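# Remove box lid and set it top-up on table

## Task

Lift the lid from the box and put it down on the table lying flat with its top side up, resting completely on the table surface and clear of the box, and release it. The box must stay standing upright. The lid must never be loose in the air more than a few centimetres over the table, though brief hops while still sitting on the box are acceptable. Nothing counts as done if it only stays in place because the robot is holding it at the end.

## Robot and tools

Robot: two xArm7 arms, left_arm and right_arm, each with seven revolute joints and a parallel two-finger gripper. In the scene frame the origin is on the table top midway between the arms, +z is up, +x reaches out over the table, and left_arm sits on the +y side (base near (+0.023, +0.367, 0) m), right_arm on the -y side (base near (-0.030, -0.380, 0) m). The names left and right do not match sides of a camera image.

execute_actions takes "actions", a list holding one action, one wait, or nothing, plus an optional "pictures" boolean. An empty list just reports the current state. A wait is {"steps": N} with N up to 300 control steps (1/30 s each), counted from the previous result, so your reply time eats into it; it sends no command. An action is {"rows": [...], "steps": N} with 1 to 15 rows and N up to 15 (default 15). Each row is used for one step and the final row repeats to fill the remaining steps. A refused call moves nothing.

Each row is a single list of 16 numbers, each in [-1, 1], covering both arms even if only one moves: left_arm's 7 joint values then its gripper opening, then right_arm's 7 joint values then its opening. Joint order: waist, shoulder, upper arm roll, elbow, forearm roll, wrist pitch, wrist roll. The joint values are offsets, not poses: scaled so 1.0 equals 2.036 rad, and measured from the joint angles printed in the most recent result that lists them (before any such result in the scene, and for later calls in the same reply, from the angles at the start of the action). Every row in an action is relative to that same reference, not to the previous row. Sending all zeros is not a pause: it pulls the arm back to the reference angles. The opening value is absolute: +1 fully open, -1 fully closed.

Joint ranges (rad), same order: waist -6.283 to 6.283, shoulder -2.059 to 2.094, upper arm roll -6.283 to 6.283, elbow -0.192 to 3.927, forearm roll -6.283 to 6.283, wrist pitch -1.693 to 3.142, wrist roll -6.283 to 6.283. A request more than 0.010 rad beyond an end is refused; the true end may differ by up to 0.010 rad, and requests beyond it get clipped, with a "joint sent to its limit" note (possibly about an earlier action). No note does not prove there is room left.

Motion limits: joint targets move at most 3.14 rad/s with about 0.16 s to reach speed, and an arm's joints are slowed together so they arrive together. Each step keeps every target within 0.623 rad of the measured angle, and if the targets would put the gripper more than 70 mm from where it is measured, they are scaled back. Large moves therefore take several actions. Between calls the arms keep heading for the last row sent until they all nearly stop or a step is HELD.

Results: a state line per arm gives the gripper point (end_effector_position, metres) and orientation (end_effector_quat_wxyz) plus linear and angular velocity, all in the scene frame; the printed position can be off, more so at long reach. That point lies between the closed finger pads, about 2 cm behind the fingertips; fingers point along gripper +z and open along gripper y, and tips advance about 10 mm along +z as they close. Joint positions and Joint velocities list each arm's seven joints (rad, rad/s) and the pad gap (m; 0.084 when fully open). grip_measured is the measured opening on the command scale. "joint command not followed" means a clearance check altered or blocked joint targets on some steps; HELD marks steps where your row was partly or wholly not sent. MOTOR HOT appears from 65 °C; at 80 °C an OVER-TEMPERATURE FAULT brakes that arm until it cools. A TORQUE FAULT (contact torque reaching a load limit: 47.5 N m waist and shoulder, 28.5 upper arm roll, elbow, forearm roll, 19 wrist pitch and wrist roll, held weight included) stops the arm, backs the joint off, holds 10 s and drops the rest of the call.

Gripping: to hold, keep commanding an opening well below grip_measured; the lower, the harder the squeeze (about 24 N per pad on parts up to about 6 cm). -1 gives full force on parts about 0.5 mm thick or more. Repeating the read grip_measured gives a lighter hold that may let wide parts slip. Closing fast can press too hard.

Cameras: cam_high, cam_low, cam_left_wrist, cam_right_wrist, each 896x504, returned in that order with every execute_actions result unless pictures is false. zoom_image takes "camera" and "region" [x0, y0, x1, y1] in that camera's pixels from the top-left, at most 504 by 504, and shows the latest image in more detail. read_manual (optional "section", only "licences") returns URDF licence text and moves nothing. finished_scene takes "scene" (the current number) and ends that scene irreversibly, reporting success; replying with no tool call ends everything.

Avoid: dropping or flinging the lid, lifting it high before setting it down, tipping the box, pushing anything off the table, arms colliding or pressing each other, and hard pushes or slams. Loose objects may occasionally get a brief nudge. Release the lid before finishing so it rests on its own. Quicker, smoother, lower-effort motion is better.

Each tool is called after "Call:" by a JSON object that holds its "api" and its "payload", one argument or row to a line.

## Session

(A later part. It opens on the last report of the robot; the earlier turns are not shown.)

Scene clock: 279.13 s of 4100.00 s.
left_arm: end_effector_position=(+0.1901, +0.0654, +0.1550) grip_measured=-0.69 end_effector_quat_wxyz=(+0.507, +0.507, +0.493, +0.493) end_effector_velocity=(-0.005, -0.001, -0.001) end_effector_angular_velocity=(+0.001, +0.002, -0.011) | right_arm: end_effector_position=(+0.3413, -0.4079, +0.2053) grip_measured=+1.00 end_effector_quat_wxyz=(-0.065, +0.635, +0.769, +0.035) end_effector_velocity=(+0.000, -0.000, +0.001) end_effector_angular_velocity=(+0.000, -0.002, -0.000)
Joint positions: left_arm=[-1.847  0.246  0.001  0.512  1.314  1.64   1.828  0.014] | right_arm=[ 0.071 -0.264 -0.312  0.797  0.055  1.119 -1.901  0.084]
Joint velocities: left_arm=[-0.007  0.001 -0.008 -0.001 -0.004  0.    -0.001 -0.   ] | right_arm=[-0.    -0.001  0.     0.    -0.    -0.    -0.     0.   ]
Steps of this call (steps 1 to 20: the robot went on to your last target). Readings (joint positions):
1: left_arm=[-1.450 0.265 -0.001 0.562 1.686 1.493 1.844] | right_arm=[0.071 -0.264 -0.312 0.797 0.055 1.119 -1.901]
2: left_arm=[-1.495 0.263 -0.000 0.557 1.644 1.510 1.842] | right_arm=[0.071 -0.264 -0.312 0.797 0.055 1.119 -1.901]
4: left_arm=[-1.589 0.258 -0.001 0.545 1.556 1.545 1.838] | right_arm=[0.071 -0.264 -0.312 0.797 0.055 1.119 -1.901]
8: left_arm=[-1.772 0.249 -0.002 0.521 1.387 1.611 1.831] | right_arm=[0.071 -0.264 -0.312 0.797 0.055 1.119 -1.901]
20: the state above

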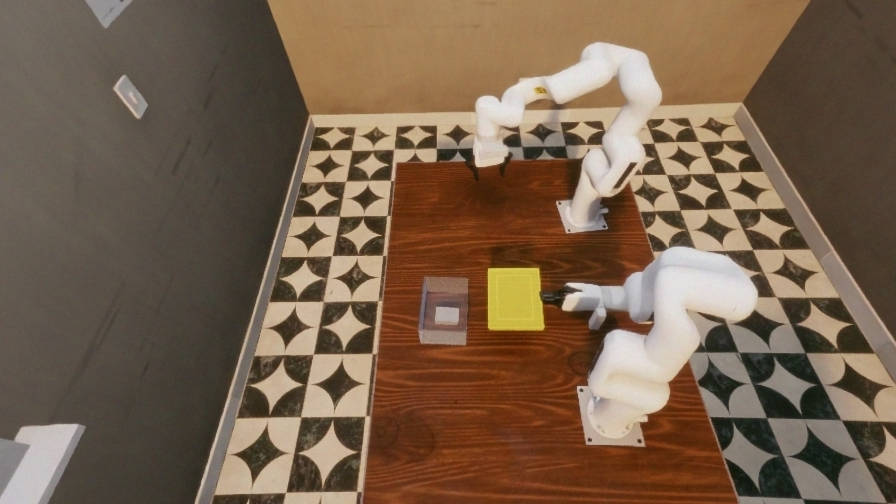

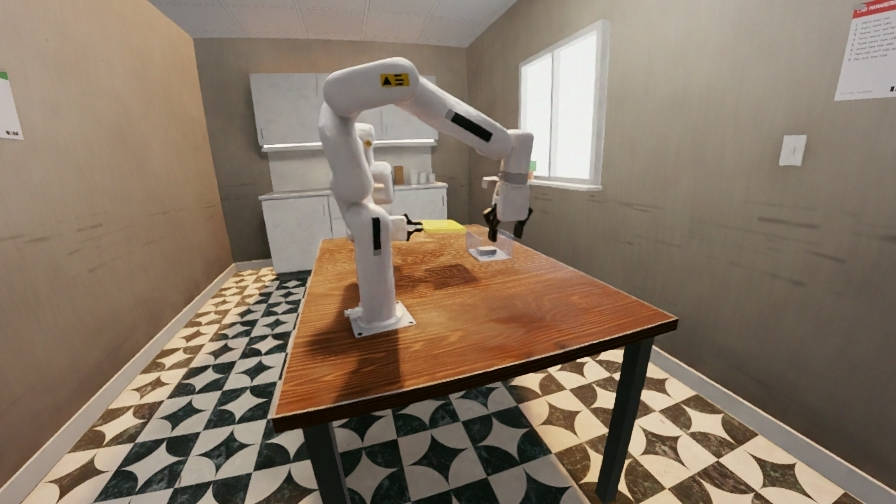

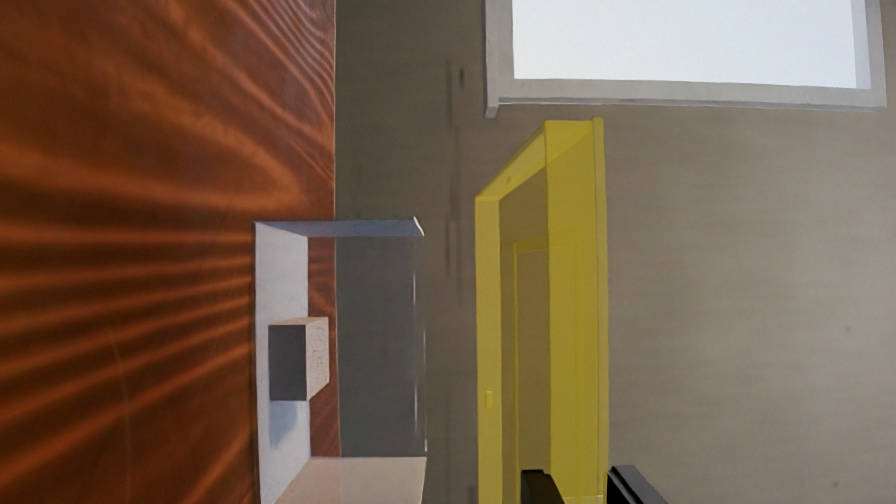

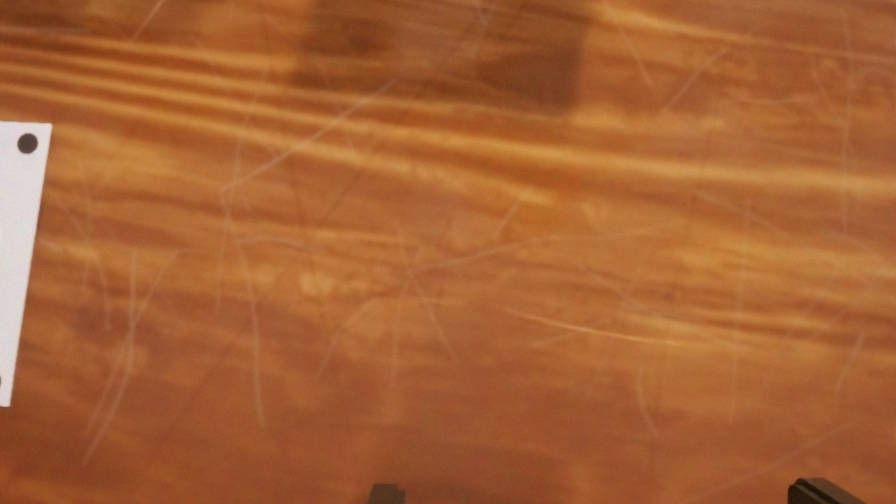

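Call:
{"api": "execute_actions", "payload": {
  "actions": [
    {"rows": [[0.001,0.0009,0,0.0001,0.0005,-0.003,-0.0006,-1,0,0,0,0,0,0,0,1],[0.003,0.0026,0,0.0003,0.0014,-0.009,-0.0019,-1,0,0,0,0,0,0,0,1],[0.006,0.0051,0,0.0006,0.0027,-0.0179,-0.0039,-1,0,0,0,0,0,0,0,1],[0.01,0.0085,0,0.001,0.0046,-0.0299,-0.0064,-1,0,0,0,0,0,0,0,1],[0.014,0.012,0,0.0014,0.0064,-0.0418,-0.009,-1,0,0,0,0,0,0,0,1],[0.018,0.0154,0,0.0018,0.0082,-0.0538,-0.0116,-1,0,0,0,0,0,0,0,1],[0.022,0.0188,0,0.0022,0.0101,-0.0657,-0.0141,-1,0,0,0,0,0,0,0,1],[0.0261,0.0222,0,0.0025,0.0119,-0.0777,-0.0167,-1,0,0,0,0,0,0,0,1],[0.0301,0.0256,0,0.0029,0.0137,-0.0896,-0.0193,-1,0,0,0,0,0,0,0,1],[0.0341,0.029,0,0.0033,0.0156,-0.1016,-0.0218,-1,0,0,0,0,0,0,0,1],[0.0381,0.0325,0,0.0037,0.0174,-0.1135,-0.0244,-1,0,0,0,0,0,0,0,1],[0.0416,0.0354,0,0.0041,0.019,-0.124,-0.0266,-1,0,0,0,0,0,0,0,1],[0.0446,0.038,0,0.0044,0.0204,-0.133,-0.0286,-1,0,0,0,0,0,0,0,1],[0.0466,0.0397,0,0.0046,0.0213,-0.139,-0.0299,-1,0,0,0,0,0,0,0,1],[0.0481,0.041,0,0.0047,0.022,-0.1434,-0.0308,-1,0,0,0,0,0,0,0,1]], "steps": 15}
  ],
  "pictures": false
}}

Call:
{"api": "execute_actions", "payload": {
  "actions": [
    {"steps": 10}
  ]
}}

Scene clock: 306.23 s of 4100.00 s.
left_arm: end_effector_position=(+0.1916, +0.0641, +0.0851) grip_measured=-0.69 end_effector_quat_wxyz=(+0.452, +0.559, +0.540, +0.438) end_effector_velocity=(-0.009, +0.008, -0.175) end_effector_angular_velocity=(+0.019, +0.541, +0.023) | right_arm: end_effector_position=(+0.3413, -0.4079, +0.2053) grip_measured=+1.00 end_effector_quat_wxyz=(-0.065, +0.635, +0.769, +0.035) end_effector_velocity=(-0.000, +0.000, -0.000) end_effector_angular_velocity=(-0.000, +0.001, +0.000)
Joint positions: left_arm=[-1.767  0.314  0.001  0.519  1.351  1.403  1.777  0.014] | right_arm=[ 0.071 -0.264 -0.312  0.797  0.055  1.119 -1.901  0.084]
Joint velocities: left_arm=[ 0.204  0.178  0.001  0.02   0.091 -0.602 -0.129 -0.   ] | right_arm=[ 0.     0.001  0.    -0.    -0.    -0.     0.     0.   ]
Steps of this call (steps 1 to 15: the robot went on to your last target; steps 16 to 90: nothing new was sent; then 23.60 s passed at rest; steps 91 to 105: all 15 steps of this action). Readings (joint positions):
91: left_arm=[-1.849 0.246 -0.000 0.512 1.314 1.640 1.828] | right_arm=[0.071 -0.264 -0.312 0.797 0.055 1.119 -1.901]
92: left_arm=[-1.848 0.246 -0.000 0.512 1.314 1.639 1.827] | right_arm=[0.071 -0.264 -0.312 0.797 0.055 1.119 -1.901]
94: left_arm=[-1.844 0.249 0.000 0.512 1.316 1.628 1.825] | right_arm=[0.071 -0.264 -0.312 0.797 0.055 1.119 -1.901]
98: left_arm=[-1.822 0.268 0.001 0.515 1.326 1.563 1.811] | right_arm=[0.071 -0.264 -0.312 0.797 0.055 1.119 -1.901]
105: the state above

Scene clock: 306.57 s of 4100.00 s.
left_arm: end_effector_position=(+0.1901, +0.0644, +0.0698) grip_measured=-0.69 end_effector_quat_wxyz=(+0.438, +0.569, +0.551, +0.424) end_effector_velocity=(+0.000, +0.000, -0.001) end_effector_angular_velocity=(+0.001, +0.003, +0.001) | right_arm: end_effector_position=(+0.3413, -0.4079, +0.2053) grip_measured=+1.00 end_effector_quat_wxyz=(-0.065, +0.635, +0.769, +0.035) end_effector_velocity=(-0.001, +0.000, -0.001) end_effector_angular_velocity=(+0.000, +0.001, +0.000)
Joint positions: left_arm=[-1.75   0.329  0.     0.522  1.359  1.349  1.765  0.014] | right_arm=[ 0.071 -0.264 -0.312  0.797  0.055  1.119 -1.901  0.084]
Joint velocities: left_arm=[ 0.002  0.001  0.001  0.001  0.001 -0.004  0.    -0.   ] | right_arm=[-0.    -0.     0.    -0.002 -0.    -0.    -0.    -0.   ]
Steps of this call (steps 1 to 10: the robot went on to your last target). Readings (joint positions):
1: left_arm=[-1.761 0.319 0.001 0.520 1.353 1.385 1.773] | right_arm=[0.071 -0.264 -0.312 0.797 0.055 1.119 -1.901]
2: left_arm=[-1.756 0.324 0.001 0.520 1.356 1.370 1.770] | right_arm=[0.071 -0.264 -0.312 0.797 0.055 1.119 -1.901]
4: left_arm=[-1.751 0.328 0.001 0.521 1.358 1.356 1.767] | right_arm=[0.071 -0.264 -0.312 0.797 0.055 1.119 -1.901]
8: left_arm=[-1.750 0.329 0.000 0.522 1.359 1.349 1.765] | right_arm=[0.071 -0.264 -0.312 0.797 0.055 1.119 -1.901]
10: the state above

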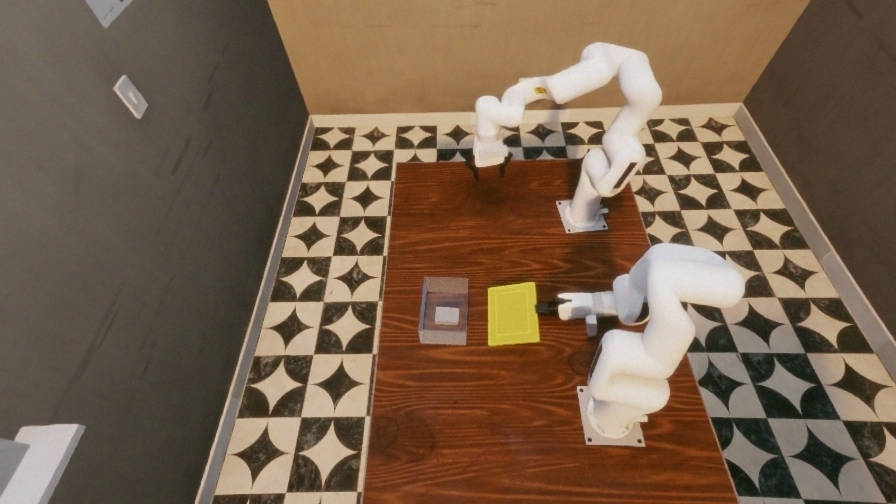

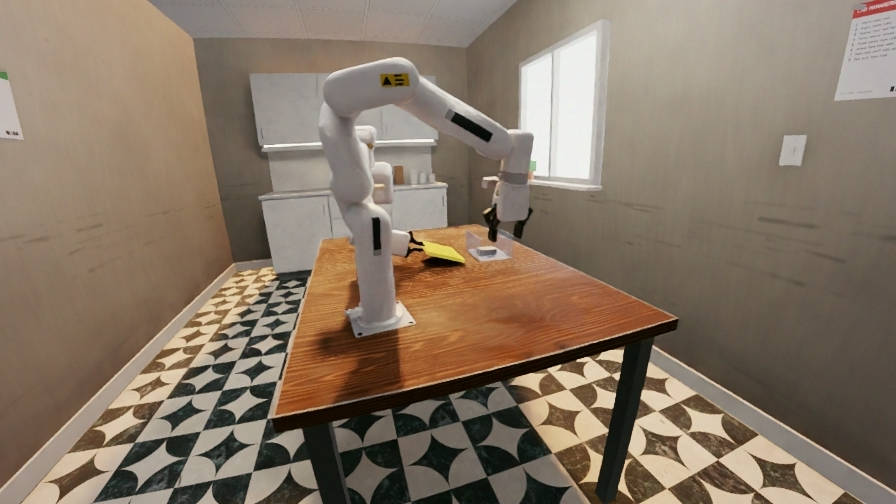

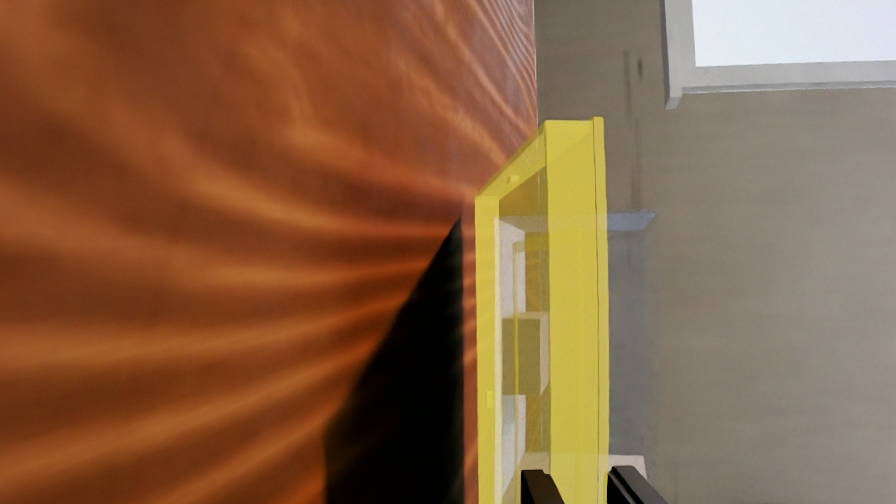

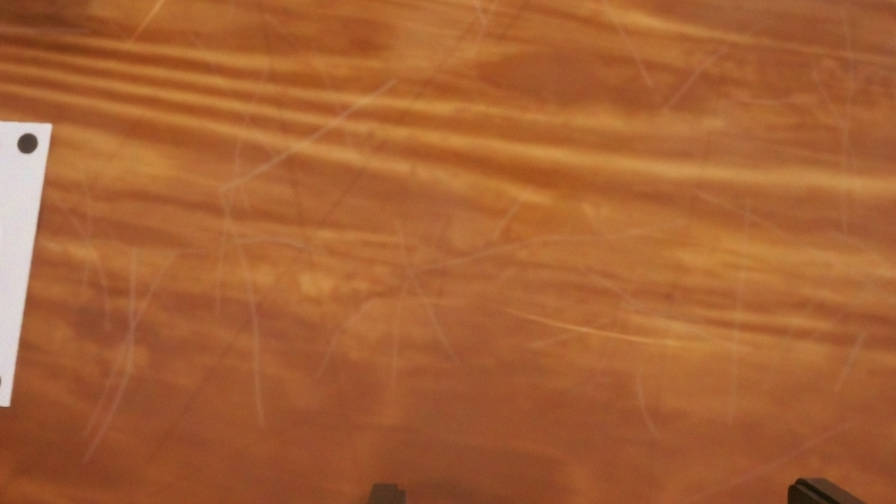

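Call:
{"api": "execute_actions", "payload": {
  "actions": [
    {"rows": [[0.0033,-0.0022,0,-0.001,0.0012,-0.0054,0.002,-1,0,0,0,0,0,0,0,1],[0.0065,-0.0043,0,-0.0019,0.0023,-0.0108,0.0041,-1,0,0,0,0,0,0,0,1],[0.0098,-0.0065,0,-0.0029,0.0035,-0.0162,0.0061,-1,0,0,0,0,0,0,0,1],[0.013,-0.0086,0,-0.0038,0.0046,-0.0216,0.0081,-1,0,0,0,0,0,0,0,1],[0.013,-0.0086,0,-0.0038,0.0046,-0.0216,0.0081,-0.8,0,0,0,0,0,0,0,1],[0.013,-0.0086,0,-0.0038,0.0046,-0.0216,0.0081,-0.7,0,0,0,0,0,0,0,1],[0.013,-0.0086,0,-0.0038,0.0046,-0.0216,0.0081,-0.65,0,0,0,0,0,0,0,1],[0.0173,-0.0115,0,-0.0051,0.0062,-0.0289,0.0108,-0.62,0,0,0,0,0,0,0,1],[0.0217,-0.0144,0,-0.0064,0.0077,-0.0361,0.0135,-0.6,0,0,0,0,0,0,0,1],[0.0271,-0.018,0,-0.008,0.0096,-0.0451,0.0169,-0.58,0,0,0,0,0,0,0,1],[0.0325,-0.0215,0,-0.0095,0.0116,-0.0541,0.0203,-0.56,0,0,0,0,0,0,0,1],[0.0379,-0.0251,0,-0.0111,0.0135,-0.0631,0.0236,-0.55,0,0,0,0,0,0,0,1],[0.0434,-0.0287,0,-0.0127,0.0154,-0.0722,0.027,-0.55,0,0,0,0,0,0,0,1],[0.0488,-0.0323,0,-0.0143,0.0173,-0.0812,0.0304,-0.55,0,0,0,0,0,0,0,1],[0.0542,-0.0359,0,-0.0159,0.0193,-0.0902,0.0338,-0.55,0,0,0,0,0,0,0,1]], "steps": 15}
  ],
  "pictures": false
}}

Call:
{"api": "execute_actions", "payload": {
  "actions": [
    {"steps": 10}
  ]
}}

Scene clock: 335.37 s of 4100.00 s.
left_arm: end_effector_position=(+0.1941, +0.0654, +0.0556) grip_measured=-0.57 end_effector_quat_wxyz=(+0.400, +0.593, +0.576, +0.395) end_effector_velocity=(+0.015, +0.004, -0.053) end_effector_angular_velocity=(+0.028, +0.487, +0.033) | right_arm: end_effector_position=(+0.3413, -0.4079, +0.2053) grip_measured=+1.00 end_effector_quat_wxyz=(-0.065, +0.635, +0.769, +0.035) end_effector_velocity=(-0.000, -0.000, -0.000) end_effector_angular_velocity=(-0.000, +0.001, -0.000)
Joint positions: left_arm=[-1.676  0.28   0.001  0.5    1.385  1.227  1.811  0.019] | right_arm=[ 0.071 -0.264 -0.312  0.797  0.055  1.119 -1.901  0.084]
Joint velocities: left_arm=[ 0.316 -0.208  0.005 -0.091  0.11  -0.514  0.194  0.004] | right_arm=[ 0.     0.    -0.    -0.001 -0.     0.     0.    -0.   ]
Steps of this call (steps 1 to 30: the robot went on to your last target; steps 31 to 90: nothing new was sent; then 25.30 s passed at rest; steps 91 to 105: all 15 steps of this action). Readings (joint positions):
91: left_arm=[-1.749 0.329 0.001 0.521 1.359 1.348 1.765] | right_arm=[0.071 -0.264 -0.312 0.797 0.055 1.119 -1.901]
92: left_arm=[-1.748 0.328 0.000 0.521 1.360 1.346 1.766] | right_arm=[0.071 -0.264 -0.312 0.797 0.055 1.119 -1.901]
94: left_arm=[-1.741 0.324 0.000 0.519 1.362 1.335 1.770] | right_arm=[0.071 -0.264 -0.312 0.797 0.055 1.119 -1.901]
98: left_arm=[-1.726 0.313 0.001 0.515 1.368 1.310 1.780] | right_arm=[0.071 -0.264 -0.312 0.797 0.055 1.119 -1.901]
105: the state above

Scene clock: 335.70 s of 4100.00 s.
left_arm: end_effector_position=(+0.1951, +0.0655, +0.0495) grip_measured=-0.57 end_effector_quat_wxyz=(+0.383, +0.604, +0.587, +0.379) end_effector_velocity=(-0.000, -0.000, -0.001) end_effector_angular_velocity=(+0.002, +0.005, -0.003) | right_arm: end_effector_position=(+0.3413, -0.4079, +0.2053) grip_measured=+1.00 end_effector_quat_wxyz=(-0.065, +0.635, +0.769, +0.035) end_effector_velocity=(+0.000, -0.000, +0.000) end_effector_angular_velocity=(+0.000, -0.000, -0.000)
Joint positions: left_arm=[-1.64   0.256  0.     0.489  1.398  1.166  1.834  0.019] | right_arm=[ 0.071 -0.264 -0.312  0.797  0.055  1.119 -1.901  0.084]
Joint velocities: left_arm=[ 0.001 -0.     0.    -0.     0.001 -0.005  0.003  0.   ] | right_arm=[ 0. -0. -0.  0.  0.  0.  0. -0.]
Steps of this call (steps 1 to 10: the robot went on to your last target). Readings (joint positions):
1: left_arm=[-1.666 0.273 0.001 0.497 1.389 1.209 1.817] | right_arm=[0.071 -0.264 -0.312 0.797 0.055 1.119 -1.901]
2: left_arm=[-1.656 0.267 0.001 0.494 1.392 1.193 1.823] | right_arm=[0.071 -0.264 -0.312 0.797 0.055 1.119 -1.901]
4: left_arm=[-1.644 0.259 0.001 0.491 1.396 1.175 1.830] | right_arm=[0.071 -0.264 -0.312 0.797 0.055 1.119 -1.901]
8: left_arm=[-1.640 0.256 0.000 0.489 1.398 1.166 1.833] | right_arm=[0.071 -0.264 -0.312 0.797 0.055 1.119 -1.901]
10: the state above

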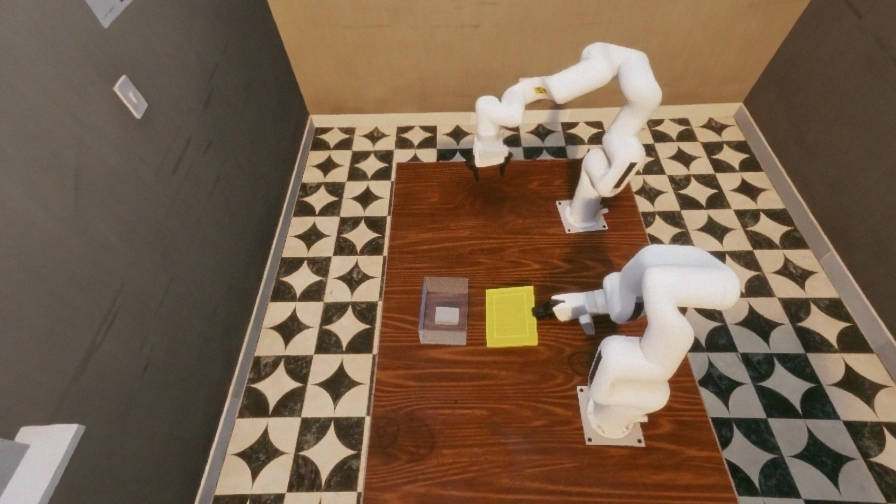

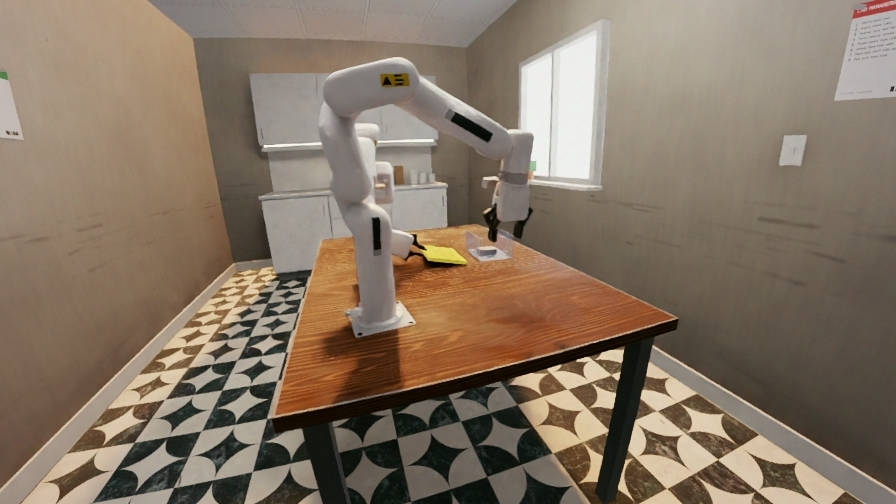

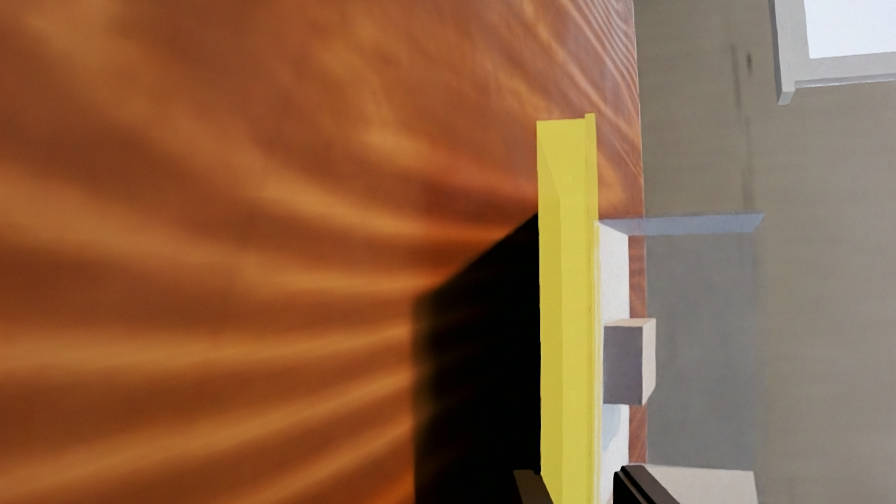

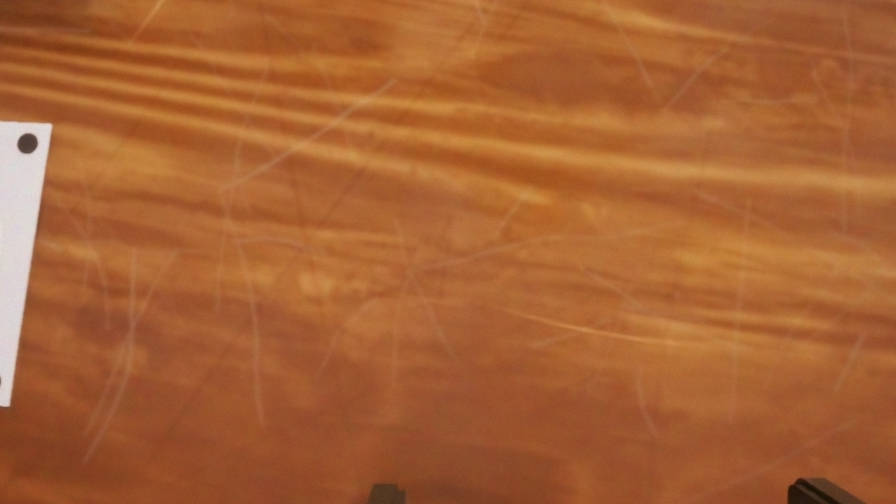

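Working well. Continue with the second half.

Call:
{"api": "execute_actions", "payload": {
  "actions": [
    {"rows": [[0.0045,-0.003,0,-0.0013,0.0016,-0.0075,0.0028,-0.55,0,0,0,0,0,0,0,1],[0.009,-0.006,0,-0.0026,0.0032,-0.015,0.0056,-0.55,0,0,0,0,0,0,0,1],[0.0136,-0.009,0,-0.0039,0.0048,-0.0226,0.0084,-0.55,0,0,0,0,0,0,0,1],[0.0181,-0.012,0,-0.0052,0.0064,-0.0301,0.0112,-0.55,0,0,0,0,0,0,0,1],[0.0226,-0.015,0,-0.0065,0.008,-0.0377,0.014,-0.55,0,0,0,0,0,0,0,1],[0.0272,-0.018,0,-0.0078,0.0097,-0.0452,0.0168,-0.55,0,0,0,0,0,0,0,1],[0.0317,-0.021,0,-0.0091,0.0113,-0.0528,0.0196,-0.55,0,0,0,0,0,0,0,1],[0.0362,-0.024,0,-0.0104,0.0129,-0.0603,0.0224,-0.55,0,0,0,0,0,0,0,1],[0.0408,-0.027,0,-0.0117,0.0145,-0.0679,0.0252,-0.55,0,0,0,0,0,0,0,1],[0.0453,-0.03,0,-0.013,0.0161,-0.0754,0.028,-0.55,0,0,0,0,0,0,0,1],[0.0498,-0.033,0,-0.0143,0.0177,-0.083,0.0308,-0.55,0,0,0,0,0,0,0,1],[0.0544,-0.036,0,-0.0156,0.0194,-0.0905,0.0336,-0.55,0,0,0,0,0,0,0,1]], "steps": 15}
  ],
  "pictures": false
}}

Call:
{"api": "execute_actions", "payload": {
  "actions": [
    {"steps": 8}
  ]
}}

Scene clock: 345.63 s of 4100.00 s.
left_arm: end_effector_position=(+0.1955, +0.0648, +0.0366) grip_measured=-0.57 end_effector_quat_wxyz=(+0.338, +0.632, +0.615, +0.329) end_effector_velocity=(+0.002, -0.003, -0.010) end_effector_angular_velocity=(-0.022, +0.195, -0.006) | right_arm: end_effector_position=(+0.3413, -0.4079, +0.2053) grip_measured=+1.00 end_effector_quat_wxyz=(-0.065, +0.635, +0.769, +0.035) end_effector_velocity=(+0.000, -0.000, -0.000) end_effector_angular_velocity=(-0.000, +0.000, -0.000)
Joint positions: left_arm=[-1.537  0.188  0.001  0.46   1.435  0.995  1.897  0.019] | right_arm=[ 0.071 -0.264 -0.312  0.797  0.055  1.119 -1.901  0.084]
Joint velocities: left_arm=[ 0.141 -0.095  0.007 -0.035  0.049 -0.223  0.085 -0.   ] | right_arm=[-0.     0.001 -0.     0.     0.    -0.    -0.     0.   ]
Steps of this call (steps 1 to 30: the robot went on to your last target; steps 31 to 90: nothing new was sent; then 6.43 s passed at rest; steps 91 to 105: all 15 steps of this action). Readings (joint positions):
91: left_arm=[-1.639 0.256 0.000 0.489 1.398 1.165 1.834] | right_arm=[0.071 -0.264 -0.312 0.797 0.055 1.119 -1.901]
92: left_arm=[-1.638 0.255 0.000 0.489 1.399 1.162 1.835] | right_arm=[0.071 -0.264 -0.312 0.797 0.055 1.119 -1.901]
94: left_arm=[-1.629 0.249 -0.000 0.486 1.402 1.146 1.841] | right_arm=[0.071 -0.264 -0.312 0.797 0.055 1.119 -1.901]
98: left_arm=[-1.596 0.227 0.000 0.477 1.414 1.094 1.860] | right_arm=[0.071 -0.264 -0.312 0.797 0.055 1.119 -1.901]
105: the state above

Scene clock: 345.90 s of 4100.00 s.
left_arm: end_effector_position=(+0.1948, +0.0645, +0.0355) grip_measured=-0.57 end_effector_quat_wxyz=(+0.335, +0.635, +0.616, +0.325) end_effector_velocity=(+0.000, +0.001, -0.001) end_effector_angular_velocity=(-0.000, +0.002, +0.001) | right_arm: end_effector_position=(+0.3413, -0.4079, +0.2053) grip_measured=+1.00 end_effector_quat_wxyz=(-0.065, +0.635, +0.769, +0.035) end_effector_velocity=(+0.000, +0.000, +0.000) end_effector_angular_velocity=(+0.000, -0.001, -0.000)
Joint positions: left_arm=[-1.529  0.183  0.     0.457  1.438  0.982  1.902  0.019] | right_arm=[ 0.071 -0.264 -0.312  0.797  0.055  1.119 -1.901  0.084]
Joint velocities: left_arm=[ 0.001  0.     0.001 -0.001  0.001 -0.002 -0.001  0.   ] | right_arm=[-0.     0.     0.     0.001  0.001  0.    -0.    -0.   ]
Steps of this call (steps 1 to 8: the robot went on to your last target). Readings (joint positions):
1: left_arm=[-1.533 0.185 0.001 0.459 1.436 0.990 1.899] | right_arm=[0.071 -0.264 -0.312 0.797 0.055 1.119 -1.901]
2: left_arm=[-1.531 0.184 0.001 0.458 1.437 0.986 1.900] | right_arm=[0.071 -0.264 -0.312 0.797 0.055 1.119 -1.901]
4: left_arm=[-1.530 0.183 0.000 0.458 1.437 0.983 1.902] | right_arm=[0.071 -0.264 -0.312 0.797 0.055 1.119 -1.901]
8: the state above

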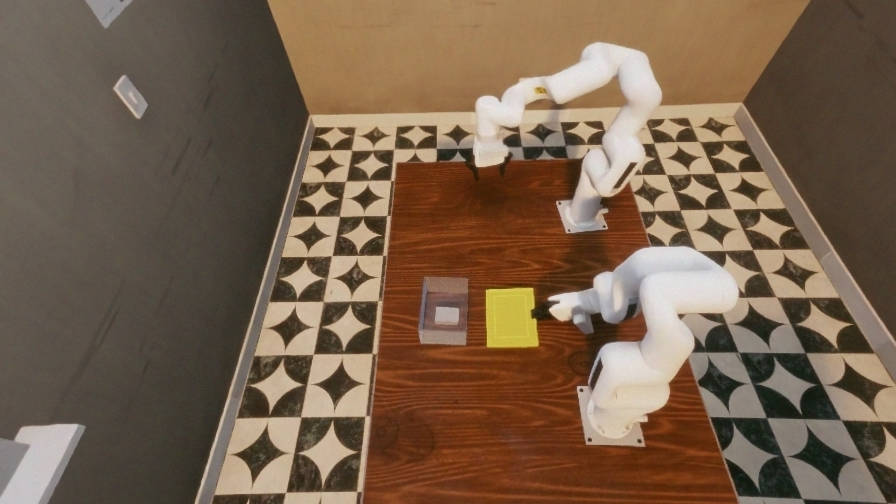

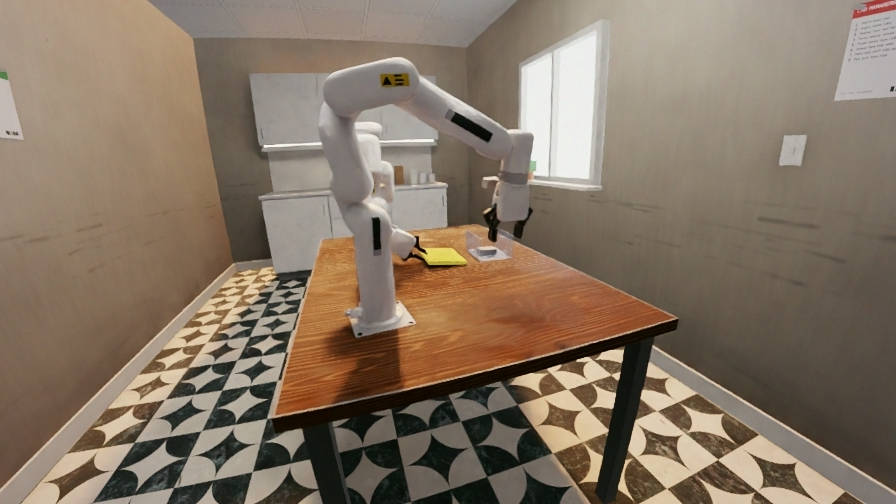

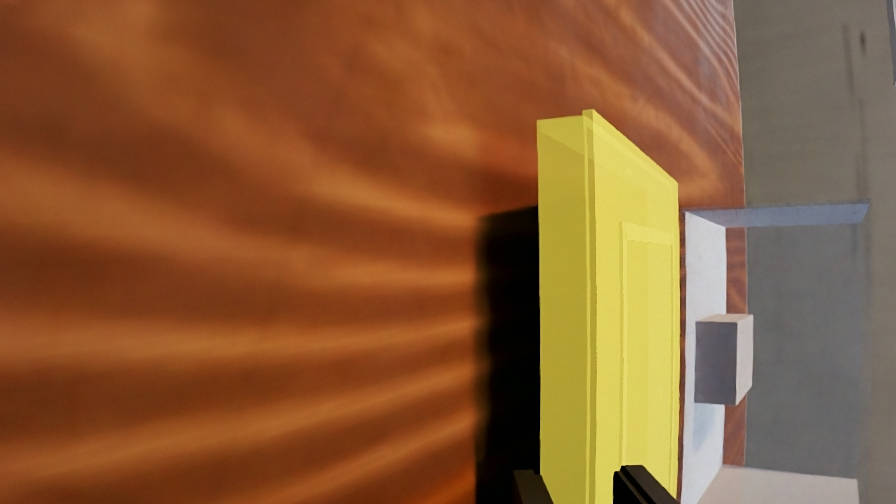

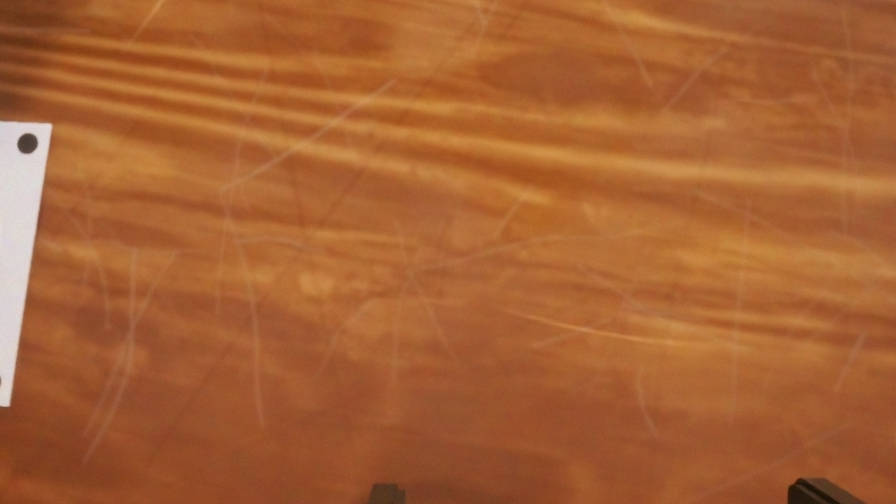

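Call:
{"api": "execute_actions", "payload": {
  "actions": [
    {"rows": [[0,0,0,0,0,0,0,-0.5,0,0,0,0,0,0,0,1],[0,0,0,0,0,0,0,-0.45,0,0,0,0,0,0,0,1],[0,0,0,0,0,0,0,-0.4,0,0,0,0,0,0,0,1],[-0.0045,0,0,0,-0.0042,0.0012,-0.0003,-0.38,0,0,0,0,0,0,0,1],[-0.009,0,0,0,-0.0084,0.0024,-0.0005,-0.38,0,0,0,0,0,0,0,1],[-0.0136,0,0,0,-0.0125,0.0036,-0.0008,-0.38,0,0,0,0,0,0,0,1],[-0.0181,0,0,0,-0.0167,0.0048,-0.001,-0.38,0,0,0,0,0,0,0,1],[-0.0226,0,0,0,-0.0209,0.006,-0.0013,-0.38,0,0,0,0,0,0,0,1],[-0.0271,0,0,0,-0.0251,0.0072,-0.0015,-0.38,0,0,0,0,0,0,0,1],[-0.0316,0,0,0,-0.0293,0.0084,-0.0018,-0.38,0,0,0,0,0,0,0,1],[-0.0362,0,0,0,-0.0334,0.0096,-0.002,-0.38,0,0,0,0,0,0,0,1],[-0.0407,0,0,0,-0.0376,0.0108,-0.0023,-0.38,0,0,0,0,0,0,0,1],[-0.0452,0,0,0,-0.0418,0.012,-0.0025,-0.38,0,0,0,0,0,0,0,1]], "steps": 15}
  ],
  "pictures": false
}}

Call:
{"api": "execute_actions", "payload": {
  "actions": [
    {"steps": 8}
  ]
}}

Scene clock: 359.43 s of 4100.00 s.
left_arm: end_effector_position=(+0.1729, +0.0649, +0.0354) grip_measured=-0.40 end_effector_quat_wxyz=(+0.335, +0.635, +0.615, +0.324) end_effector_velocity=(-0.061, +0.001, -0.002) end_effector_angular_velocity=(+0.003, +0.005, -0.025) | right_arm: end_effector_position=(+0.3413, -0.4079, +0.2053) grip_measured=+1.00 end_effector_quat_wxyz=(-0.065, +0.635, +0.769, +0.035) end_effector_velocity=(-0.000, +0.000, -0.000) end_effector_angular_velocity=(+0.000, +0.001, +0.000)
Joint positions: left_arm=[-1.609  0.183 -0.     0.458  1.364  1.003  1.898  0.027] | right_arm=[ 0.071 -0.264 -0.312  0.797  0.055  1.119 -1.901  0.084]
Joint velocities: left_arm=[-0.205  0.001 -0.013 -0.001 -0.18   0.048 -0.011  0.   ] | right_arm=[ 0.     0.     0.    -0.001  0.     0.    -0.     0.   ]
Steps of this call (steps 1 to 30: the robot went on to your last target; steps 31 to 90: nothing new was sent; then 10.03 s passed at rest; steps 91 to 105: all 15 steps of this action). Readings (joint positions):
91: left_arm=[-1.529 0.183 0.000 0.457 1.438 0.981 1.902] | right_arm=[0.071 -0.264 -0.312 0.797 0.055 1.119 -1.901]
92: left_arm=[-1.529 0.183 0.000 0.457 1.438 0.982 1.902] | right_arm=[0.071 -0.264 -0.312 0.797 0.055 1.119 -1.901]
94: left_arm=[-1.529 0.183 0.000 0.457 1.437 0.982 1.902] | right_arm=[0.071 -0.264 -0.312 0.797 0.055 1.119 -1.901]
98: left_arm=[-1.548 0.183 0.001 0.458 1.420 0.987 1.901] | right_arm=[0.071 -0.264 -0.312 0.797 0.055 1.119 -1.901]
105: the state above

Scene clock: 359.70 s of 4100.00 s.
left_arm: end_effector_position=(+0.1700, +0.0654, +0.0355) grip_measured=-0.40 end_effector_quat_wxyz=(+0.335, +0.635, +0.616, +0.325) end_effector_velocity=(-0.001, +0.001, -0.001) end_effector_angular_velocity=(+0.003, +0.000, -0.000) | right_arm: end_effector_position=(+0.3413, -0.4079, +0.2053) grip_measured=+1.00 end_effector_quat_wxyz=(-0.065, +0.635, +0.769, +0.035) end_effector_velocity=(-0.000, +0.000, -0.000) end_effector_angular_velocity=(-0.000, +0.000, +0.000)
Joint positions: left_arm=[-1.621  0.183  0.     0.457  1.353  1.006  1.897  0.027] | right_arm=[ 0.071 -0.264 -0.312  0.797  0.055  1.119 -1.901  0.084]
Joint velocities: left_arm=[-0.002  0.002 -0.    -0.001 -0.002  0.     0.    -0.   ] | right_arm=[ 0. -0.  0. -0. -0. -0.  0. -0.]
Steps of this call (steps 1 to 8: the robot went on to your last target). Readings (joint positions):
1: left_arm=[-1.615 0.183 -0.001 0.457 1.359 1.004 1.897] | right_arm=[0.071 -0.264 -0.312 0.797 0.055 1.119 -1.901]
2: left_arm=[-1.618 0.183 -0.001 0.457 1.357 1.005 1.897] | right_arm=[0.071 -0.264 -0.312 0.797 0.055 1.119 -1.901]
4: left_arm=[-1.620 0.183 -0.000 0.457 1.354 1.006 1.897] | right_arm=[0.071 -0.264 -0.312 0.797 0.055 1.119 -1.901]
8: the state above

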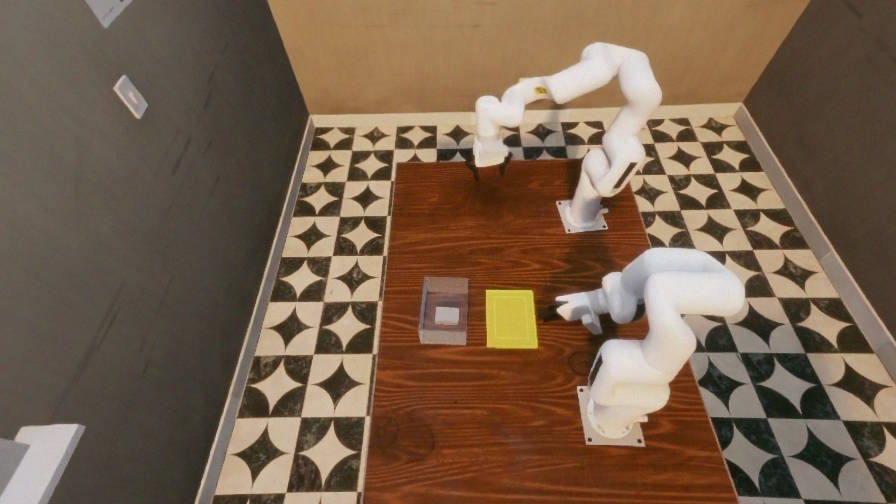

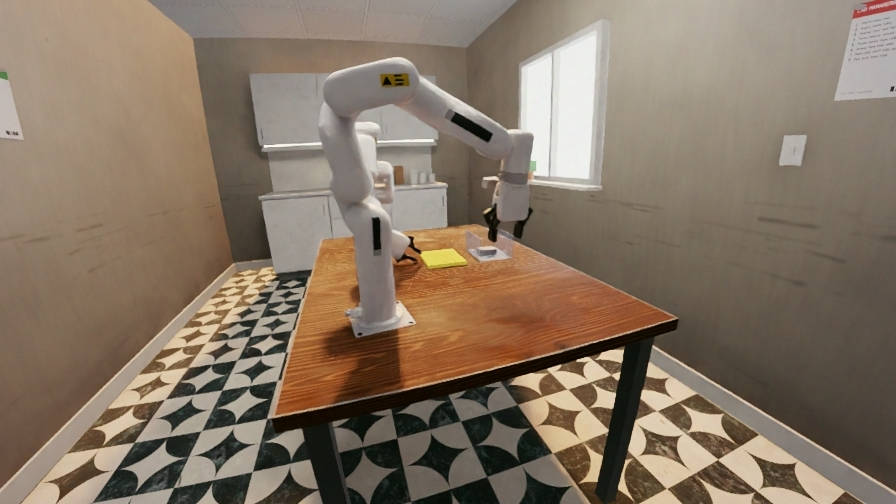

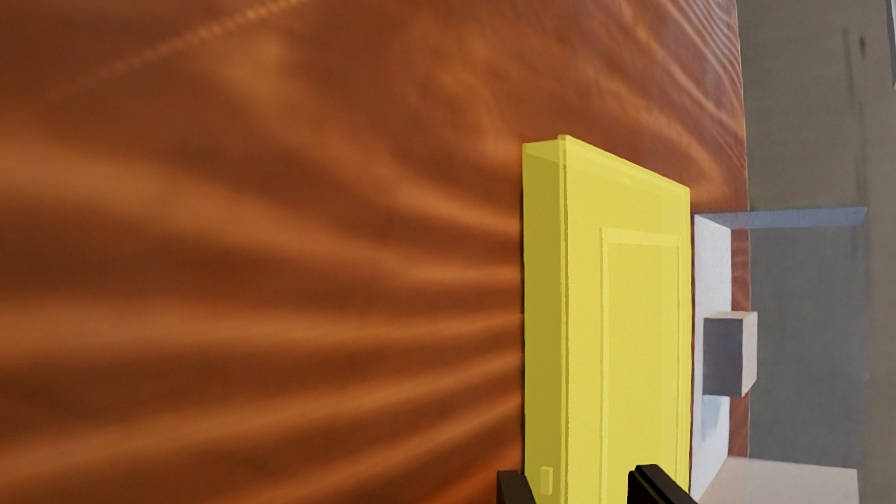

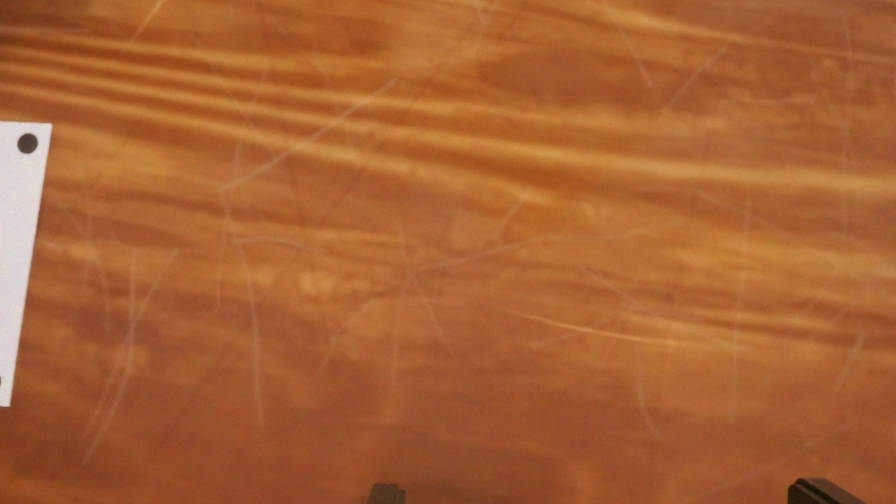

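Call:
{"api": "finished_scene", "payload": {
  "scene": 1
}}

The scene is finished: the task was done.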